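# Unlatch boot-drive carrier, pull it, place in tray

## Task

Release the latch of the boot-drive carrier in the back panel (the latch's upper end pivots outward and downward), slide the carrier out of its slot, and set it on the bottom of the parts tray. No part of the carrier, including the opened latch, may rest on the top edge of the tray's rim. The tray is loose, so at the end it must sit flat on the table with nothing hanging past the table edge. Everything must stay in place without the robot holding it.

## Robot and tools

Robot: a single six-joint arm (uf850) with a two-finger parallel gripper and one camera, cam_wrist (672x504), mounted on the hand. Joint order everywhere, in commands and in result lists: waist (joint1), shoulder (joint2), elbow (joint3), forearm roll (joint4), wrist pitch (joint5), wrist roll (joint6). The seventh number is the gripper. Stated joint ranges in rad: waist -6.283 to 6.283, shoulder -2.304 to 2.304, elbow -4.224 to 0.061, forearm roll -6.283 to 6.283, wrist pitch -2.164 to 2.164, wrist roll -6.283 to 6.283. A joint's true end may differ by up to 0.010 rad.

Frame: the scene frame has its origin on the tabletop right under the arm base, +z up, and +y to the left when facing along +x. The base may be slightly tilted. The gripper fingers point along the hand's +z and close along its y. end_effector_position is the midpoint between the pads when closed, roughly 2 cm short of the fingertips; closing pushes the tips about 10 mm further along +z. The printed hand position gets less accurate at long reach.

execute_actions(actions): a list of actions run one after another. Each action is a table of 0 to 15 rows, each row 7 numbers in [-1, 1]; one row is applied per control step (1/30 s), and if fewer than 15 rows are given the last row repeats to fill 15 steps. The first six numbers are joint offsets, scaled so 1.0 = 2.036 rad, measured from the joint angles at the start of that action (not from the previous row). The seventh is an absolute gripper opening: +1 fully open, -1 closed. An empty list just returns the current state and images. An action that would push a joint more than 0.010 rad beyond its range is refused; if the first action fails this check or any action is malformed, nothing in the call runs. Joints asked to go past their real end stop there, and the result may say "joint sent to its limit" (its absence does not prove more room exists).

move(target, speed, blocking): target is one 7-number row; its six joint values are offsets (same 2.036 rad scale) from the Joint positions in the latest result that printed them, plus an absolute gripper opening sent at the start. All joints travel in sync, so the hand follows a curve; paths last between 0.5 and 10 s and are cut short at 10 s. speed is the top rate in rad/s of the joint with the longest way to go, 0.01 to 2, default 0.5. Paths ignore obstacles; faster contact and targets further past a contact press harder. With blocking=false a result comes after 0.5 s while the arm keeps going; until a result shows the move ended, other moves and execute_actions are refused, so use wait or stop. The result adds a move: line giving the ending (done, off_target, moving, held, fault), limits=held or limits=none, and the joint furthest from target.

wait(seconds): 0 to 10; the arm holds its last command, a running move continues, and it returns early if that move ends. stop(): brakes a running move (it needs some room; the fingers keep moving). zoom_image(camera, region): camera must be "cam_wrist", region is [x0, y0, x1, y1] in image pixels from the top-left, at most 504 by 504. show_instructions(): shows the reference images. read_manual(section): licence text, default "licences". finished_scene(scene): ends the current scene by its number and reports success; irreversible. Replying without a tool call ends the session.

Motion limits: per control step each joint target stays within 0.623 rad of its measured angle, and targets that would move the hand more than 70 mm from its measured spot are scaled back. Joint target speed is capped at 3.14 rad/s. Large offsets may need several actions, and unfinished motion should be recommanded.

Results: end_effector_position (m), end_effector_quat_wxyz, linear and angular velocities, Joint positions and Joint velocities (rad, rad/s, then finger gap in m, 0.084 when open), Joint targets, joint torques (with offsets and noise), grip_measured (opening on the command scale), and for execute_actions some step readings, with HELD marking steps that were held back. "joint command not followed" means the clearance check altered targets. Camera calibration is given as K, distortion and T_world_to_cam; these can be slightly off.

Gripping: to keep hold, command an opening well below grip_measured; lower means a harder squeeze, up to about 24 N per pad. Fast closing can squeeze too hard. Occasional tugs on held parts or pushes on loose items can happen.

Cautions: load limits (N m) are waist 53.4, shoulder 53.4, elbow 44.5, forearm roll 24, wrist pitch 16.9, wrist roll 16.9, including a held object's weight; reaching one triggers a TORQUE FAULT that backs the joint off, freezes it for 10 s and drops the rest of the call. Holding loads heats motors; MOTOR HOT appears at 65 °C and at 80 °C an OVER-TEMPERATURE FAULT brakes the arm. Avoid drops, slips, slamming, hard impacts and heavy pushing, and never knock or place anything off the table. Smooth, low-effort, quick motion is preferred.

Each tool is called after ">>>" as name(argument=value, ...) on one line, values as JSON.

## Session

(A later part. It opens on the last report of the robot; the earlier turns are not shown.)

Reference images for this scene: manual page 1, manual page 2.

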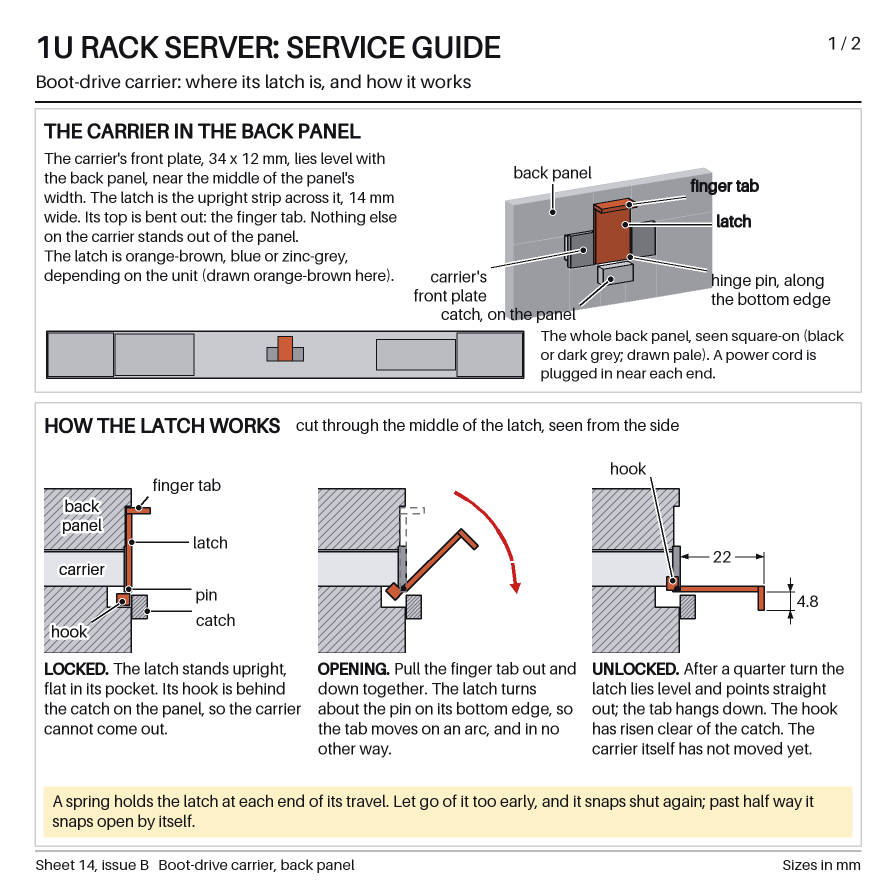

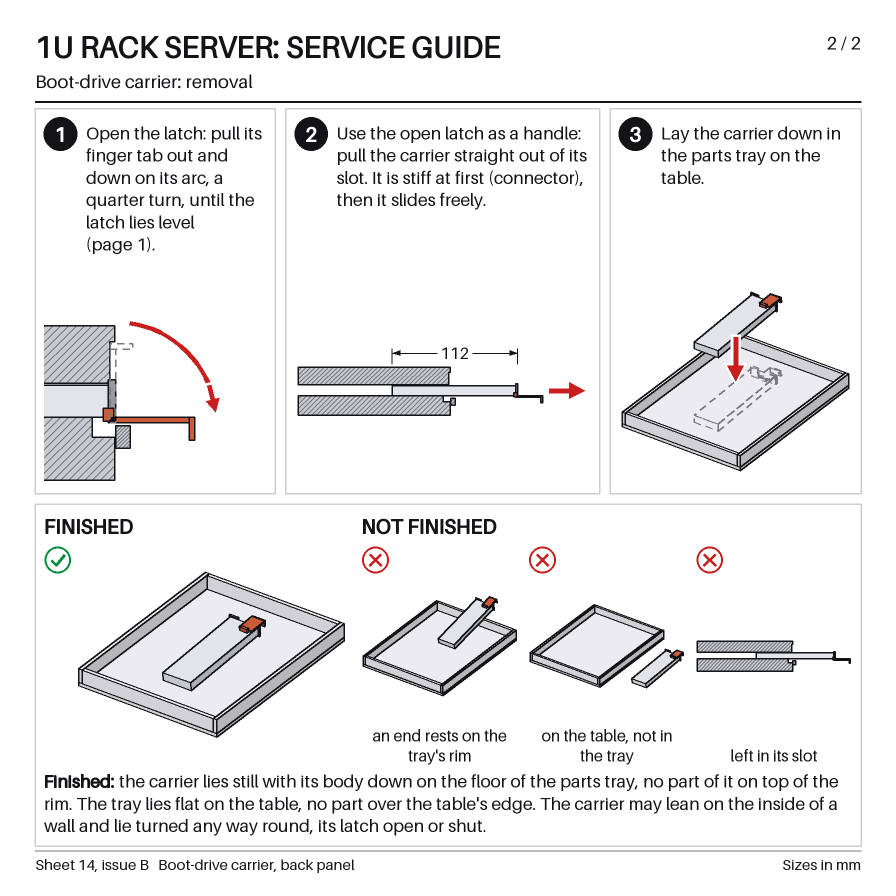

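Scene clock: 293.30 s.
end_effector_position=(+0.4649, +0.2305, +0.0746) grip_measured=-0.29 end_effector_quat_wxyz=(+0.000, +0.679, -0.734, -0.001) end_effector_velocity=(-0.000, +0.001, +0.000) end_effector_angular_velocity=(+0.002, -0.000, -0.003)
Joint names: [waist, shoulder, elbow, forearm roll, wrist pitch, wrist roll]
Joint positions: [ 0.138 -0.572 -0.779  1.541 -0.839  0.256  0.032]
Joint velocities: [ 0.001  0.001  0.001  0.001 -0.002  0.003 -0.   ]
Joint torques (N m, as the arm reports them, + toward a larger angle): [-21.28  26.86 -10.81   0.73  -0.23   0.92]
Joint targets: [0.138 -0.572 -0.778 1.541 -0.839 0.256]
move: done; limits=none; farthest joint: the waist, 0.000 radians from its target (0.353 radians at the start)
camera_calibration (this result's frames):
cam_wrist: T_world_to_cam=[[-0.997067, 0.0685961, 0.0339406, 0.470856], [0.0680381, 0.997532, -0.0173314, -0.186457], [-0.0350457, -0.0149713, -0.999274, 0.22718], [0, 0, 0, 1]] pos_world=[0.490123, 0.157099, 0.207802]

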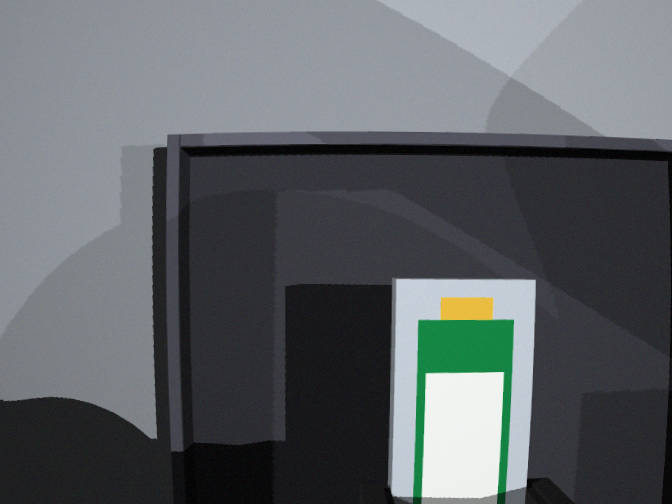

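>>> move(target=[0.03204,-0.04371,-0.01582,0.05698,0.0049,-0.03783,-0.7], speed=0.15)

>>> move(target=[0.00239,-0.00273,-0.00125,0.00375,0.00022,-0.00205,-0.7], speed=0.015)

Scene clock: 321.10 s.
end_effector_position=(+0.4649, +0.2255, +0.0307) grip_measured=-0.29 end_effector_quat_wxyz=(+0.000, +0.679, -0.734, -0.001) end_effector_velocity=(-0.000, -0.000, -0.001) end_effector_angular_velocity=(+0.001, +0.000, -0.002)
Joint names: [waist, shoulder, elbow, forearm roll, wrist pitch, wrist roll]
Joint positions: [ 0.203 -0.66  -0.811  1.656 -0.829  0.179  0.032]
Joint velocities: [ 0.001 -0.002 -0.     0.003 -0.001 -0.    -0.   ]
Joint torques (N m, as the arm reports them, + toward a larger angle): [-18.19  28.79  -9.7    0.74  -0.37   0.9 ]
Joint targets: [0.203 -0.661 -0.811 1.657 -0.829 0.179]
move: done; limits=none; farthest joint: the waist, 0.001 radians from its target (0.066 radians at the start)
camera_calibration (this result's frames):
cam_wrist: T_world_to_cam=[[-0.997068, 0.06862, 0.0338491, 0.472653], [0.0680593, 0.997529, -0.0174492, -0.182207], [-0.0349628, -0.0150943, -0.999275, 0.183252], [0, 0, 0, 1]] pos_world=[0.490076, 0.152089, 0.163941]

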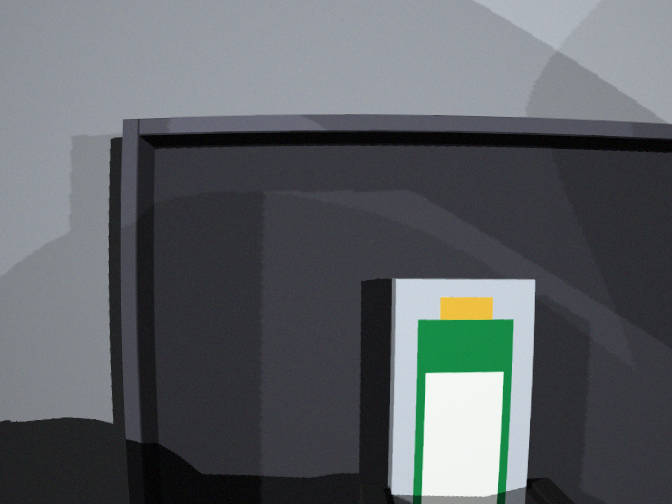

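Scene clock: 321.83 s.
end_effector_position=(+0.4649, +0.2255, +0.0279) grip_measured=-0.29 end_effector_quat_wxyz=(+0.000, +0.679, -0.734, -0.001) end_effector_velocity=(+0.000, +0.000, -0.001) end_effector_angular_velocity=(+0.002, -0.000, +0.000)
Joint names: [waist, shoulder, elbow, forearm roll, wrist pitch, wrist roll]
Joint positions: [ 0.207 -0.666 -0.813  1.664 -0.829  0.175  0.032]
Joint velocities: [ 0.002 -0.003 -0.002  0.004 -0.001 -0.002 -0.   ]
Joint torques (N m, as the arm reports them, + toward a larger angle): [-19.45  27.05  -9.7    0.26  -0.29   0.74]
Joint targets: [0.207 -0.666 -0.813 1.664 -0.829 0.175]
move: done; limits=none; farthest joint: the waist, 0.001 radians from its target (0.005 radians at the start)
camera_calibration (this result's frames):
cam_wrist: T_world_to_cam=[[-0.997069, 0.0686404, 0.0338045, 0.472776], [0.0680797, 0.997527, -0.0174682, -0.182265], [-0.0349199, -0.0151156, -0.999276, 0.180377], [0, 0, 0, 1]] pos_world=[0.490097, 0.152089, 0.16108]

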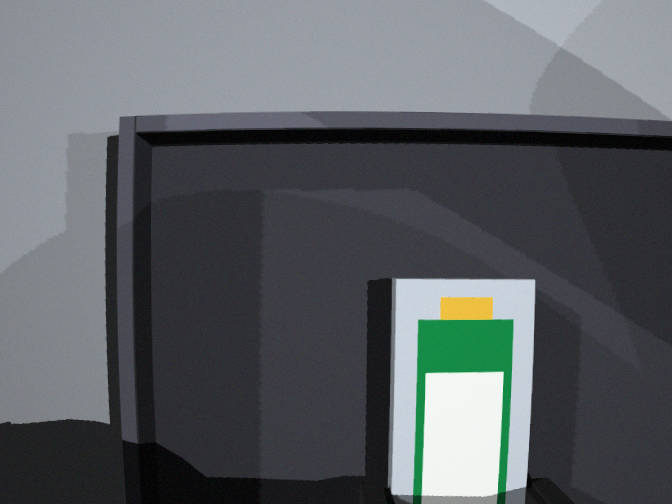

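>>> move(target=[0.00135,-0.00155,-0.0007,0.00212,0.00012,-0.00116,-0.7], speed=0.01)

Scene clock: 326.30 s.
end_effector_position=(+0.4648, +0.2254, +0.0263) grip_measured=-0.29 end_effector_quat_wxyz=(+0.000, +0.679, -0.734, -0.000) end_effector_velocity=(+0.001, +0.001, -0.000) end_effector_angular_velocity=(+0.001, -0.002, +0.002)
Joint names: [waist, shoulder, elbow, forearm roll, wrist pitch, wrist roll]
Joint positions: [ 0.21  -0.669 -0.814  1.668 -0.828  0.173  0.032]
Joint velocities: [ 0.    -0.    -0.002  0.001 -0.    -0.001  0.   ]
Joint torques (N m, as the arm reports them, + toward a larger angle): [-17.63  26.05  -9.44   0.7   -0.72   0.66]
Joint targets: [0.210 -0.669 -0.815 1.668 -0.829 0.172]
move: done; limits=none; farthest joint: the forearm roll, 0.001 radians from its target (0.004 radians at the start)
camera_calibration (this result's frames):
cam_wrist: T_world_to_cam=[[-0.997064, 0.0687027, 0.0338041, 0.472786], [0.0681359, 0.99752, -0.0176433, -0.18223], [-0.0349324, -0.0152883, -0.999273, 0.178811], [0, 0, 0, 1]] pos_world=[0.49006, 0.15203, 0.159484]

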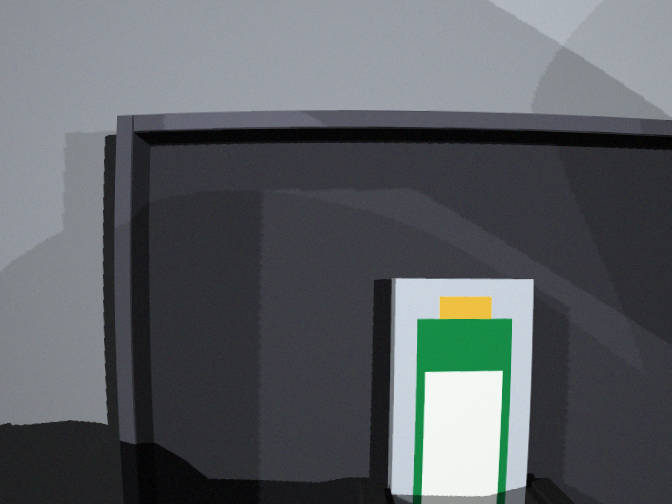

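>>> execute_actions(actions=[[[0,0,0,0,0,0,-0.55],[0,0,0,0,0,0,-0.45],[0,0,0,0,0,0,-0.38],[0,0,0,0,0,0,-0.33],[0,0,0,0,0,0,-0.3],[0,0,0,0,0,0,-0.28],[0,0,0,0,0,0,-0.26],[0,0,0,0,0,0,-0.24],[0,0,0,0,0,0,-0.22],[0,0,0,0,0,0,-0.18],[0,0,0,0,0,0,-0.14],[0,0,0,0,0,0,-0.1],[0,0,0,0,0,0,-0.05],[0,0,0,0,0,0,0]]])

>>> move(target=[-0.01435,0.01638,0.00747,-0.0225,-0.0013,0.01229,0.05], speed=0.15)

>>> move(target=[-0.0747,0.1989,0.0361,-0.2014,-0.0496,0.2028,0.05], speed=0.6)

Scene clock: 343.50 s.
end_effector_position=(+0.4648, +0.2256, +0.0261) grip_measured=-0.05 end_effector_quat_wxyz=(+0.000, +0.679, -0.734, -0.001) end_effector_velocity=(-0.000, -0.002, +0.001) end_effector_angular_velocity=(-0.004, -0.001, -0.002)
Joint names: [waist, shoulder, elbow, forearm roll, wrist pitch, wrist roll]
Joint positions: [ 0.21  -0.669 -0.815  1.668 -0.829  0.173  0.042]
Joint velocities: [-0.002  0.     0.001 -0.     0.003 -0.     0.033]
Joint torques (N m, as the arm reports them, + toward a larger angle): [-19.21  28.38  -9.99   0.3   -0.23   0.7 ]
Joint targets: [0.210 -0.669 -0.814 1.668 -0.828 0.173]
Step readings (joint positions):
0: [0.210 -0.669 -0.815 1.668 -0.829 0.172]
1: [0.210 -0.669 -0.815 1.668 -0.829 0.172]
2: [0.210 -0.669 -0.814 1.668 -0.829 0.172]
4: [0.210 -0.669 -0.814 1.668 -0.829 0.172]
8: [0.210 -0.669 -0.815 1.668 -0.828 0.172]
15: Joint positions above
camera_calibration (this result's frames):
cam_wrist: T_world_to_cam=[[-0.997071, 0.0684967, 0.0340383, 0.472803], [0.0679469, 0.997543, -0.0170549, -0.182409], [-0.0351229, -0.0146922, -0.999275, 0.178637], [0, 0, 0, 1]] pos_world=[0.490087, 0.1522, 0.159303]

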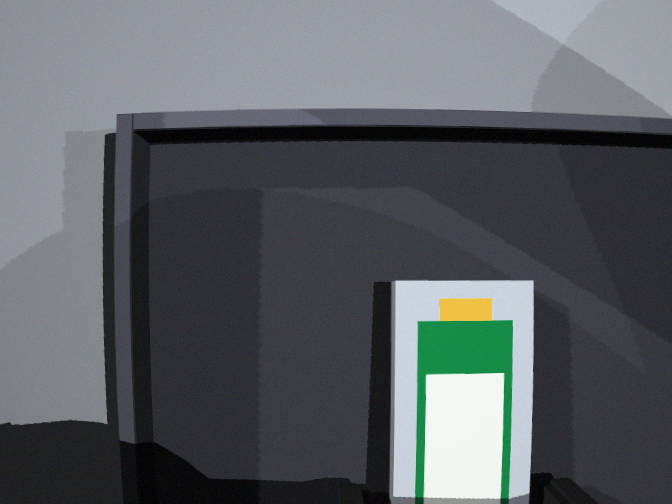

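Scene clock: 344.40 s.
end_effector_position=(+0.4645, +0.2255, +0.0439) grip_measured=+0.04 end_effector_quat_wxyz=(+0.000, +0.679, -0.734, -0.001) end_effector_velocity=(+0.000, +0.000, +0.001) end_effector_angular_velocity=(+0.001, -0.000, +0.001)
Joint names: [waist, shoulder, elbow, forearm roll, wrist pitch, wrist roll]
Joint positions: [ 0.181 -0.636 -0.799  1.622 -0.832  0.197  0.046]
Joint velocities: [-0.002  0.002  0.    -0.002 -0.001  0.001 -0.   ]
Joint torques (N m, as the arm reports them, + toward a larger angle): [-18.64  28.12  -9.29  -0.22  -0.26   0.76]
Joint targets: [0.181 -0.636 -0.799 1.622 -0.832 0.198]
move: done; limits=none; farthest joint: the wrist roll, 0.001 radians from its target (0.025 radians at the start)
camera_calibration (this result's frames):
cam_wrist: T_world_to_cam=[[-0.997066, 0.068544, 0.0340769, 0.471905], [0.0679759, 0.997532, -0.0175593, -0.181925], [-0.0351964, -0.0151914, -0.999265, 0.196549], [0, 0, 0, 1]] pos_world=[0.489805, 0.152115, 0.177129]

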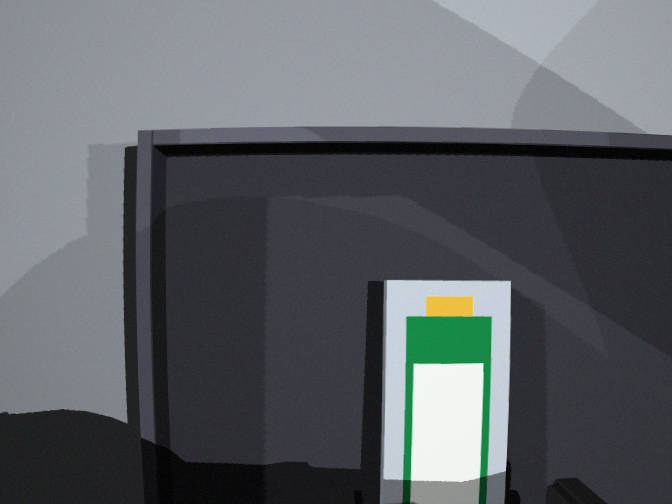

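Scene clock: 345.80 s.
end_effector_position=(+0.4553, +0.3005, +0.1997) grip_measured=+0.04 end_effector_quat_wxyz=(-0.000, +0.679, -0.734, -0.000) end_effector_velocity=(-0.000, +0.001, +0.001) end_effector_angular_velocity=(+0.000, +0.000, +0.001)
Joint names: [waist, shoulder, elbow, forearm roll, wrist pitch, wrist roll]
Joint positions: [ 0.029 -0.231 -0.726  1.213 -0.932  0.61   0.046]
Joint velocities: [-0.001  0.003  0.    -0.003 -0.002  0.002  0.   ]
Joint torques (N m, as the arm reports them, + toward a larger angle): [-17.21  20.79 -13.29   1.01  -0.24   1.01]
Joint targets: [0.029 -0.231 -0.726 1.212 -0.933 0.610]
move: done; limits=none; farthest joint: the forearm roll, 0.001 radians from its target (0.410 radians at the start)
camera_calibration (this result's frames):
cam_wrist: T_world_to_cam=[[-0.997112, 0.0684233, 0.0329473, 0.452538], [0.0678916, 0.997548, -0.0169962, -0.253425], [-0.0340295, -0.0147103, -0.999313, 0.352381], [0, 0, 0, 1]] pos_world=[0.480428, 0.227023, 0.332922]

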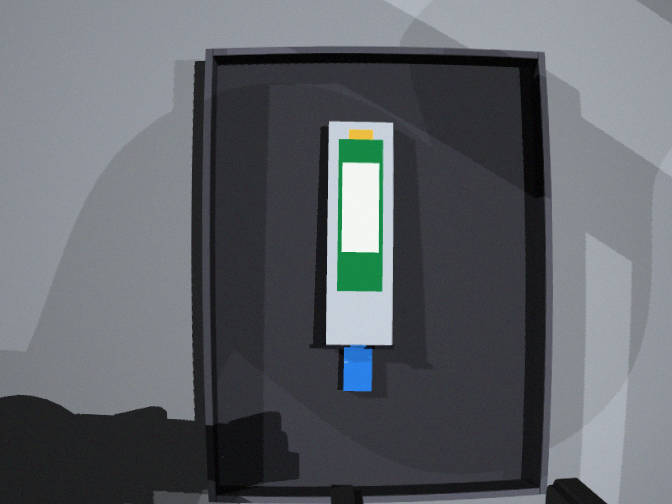

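The carrier is on the tray floor, well clear of every wall.

>>> finished_scene(scene=2)

The scene is finished: the task was done.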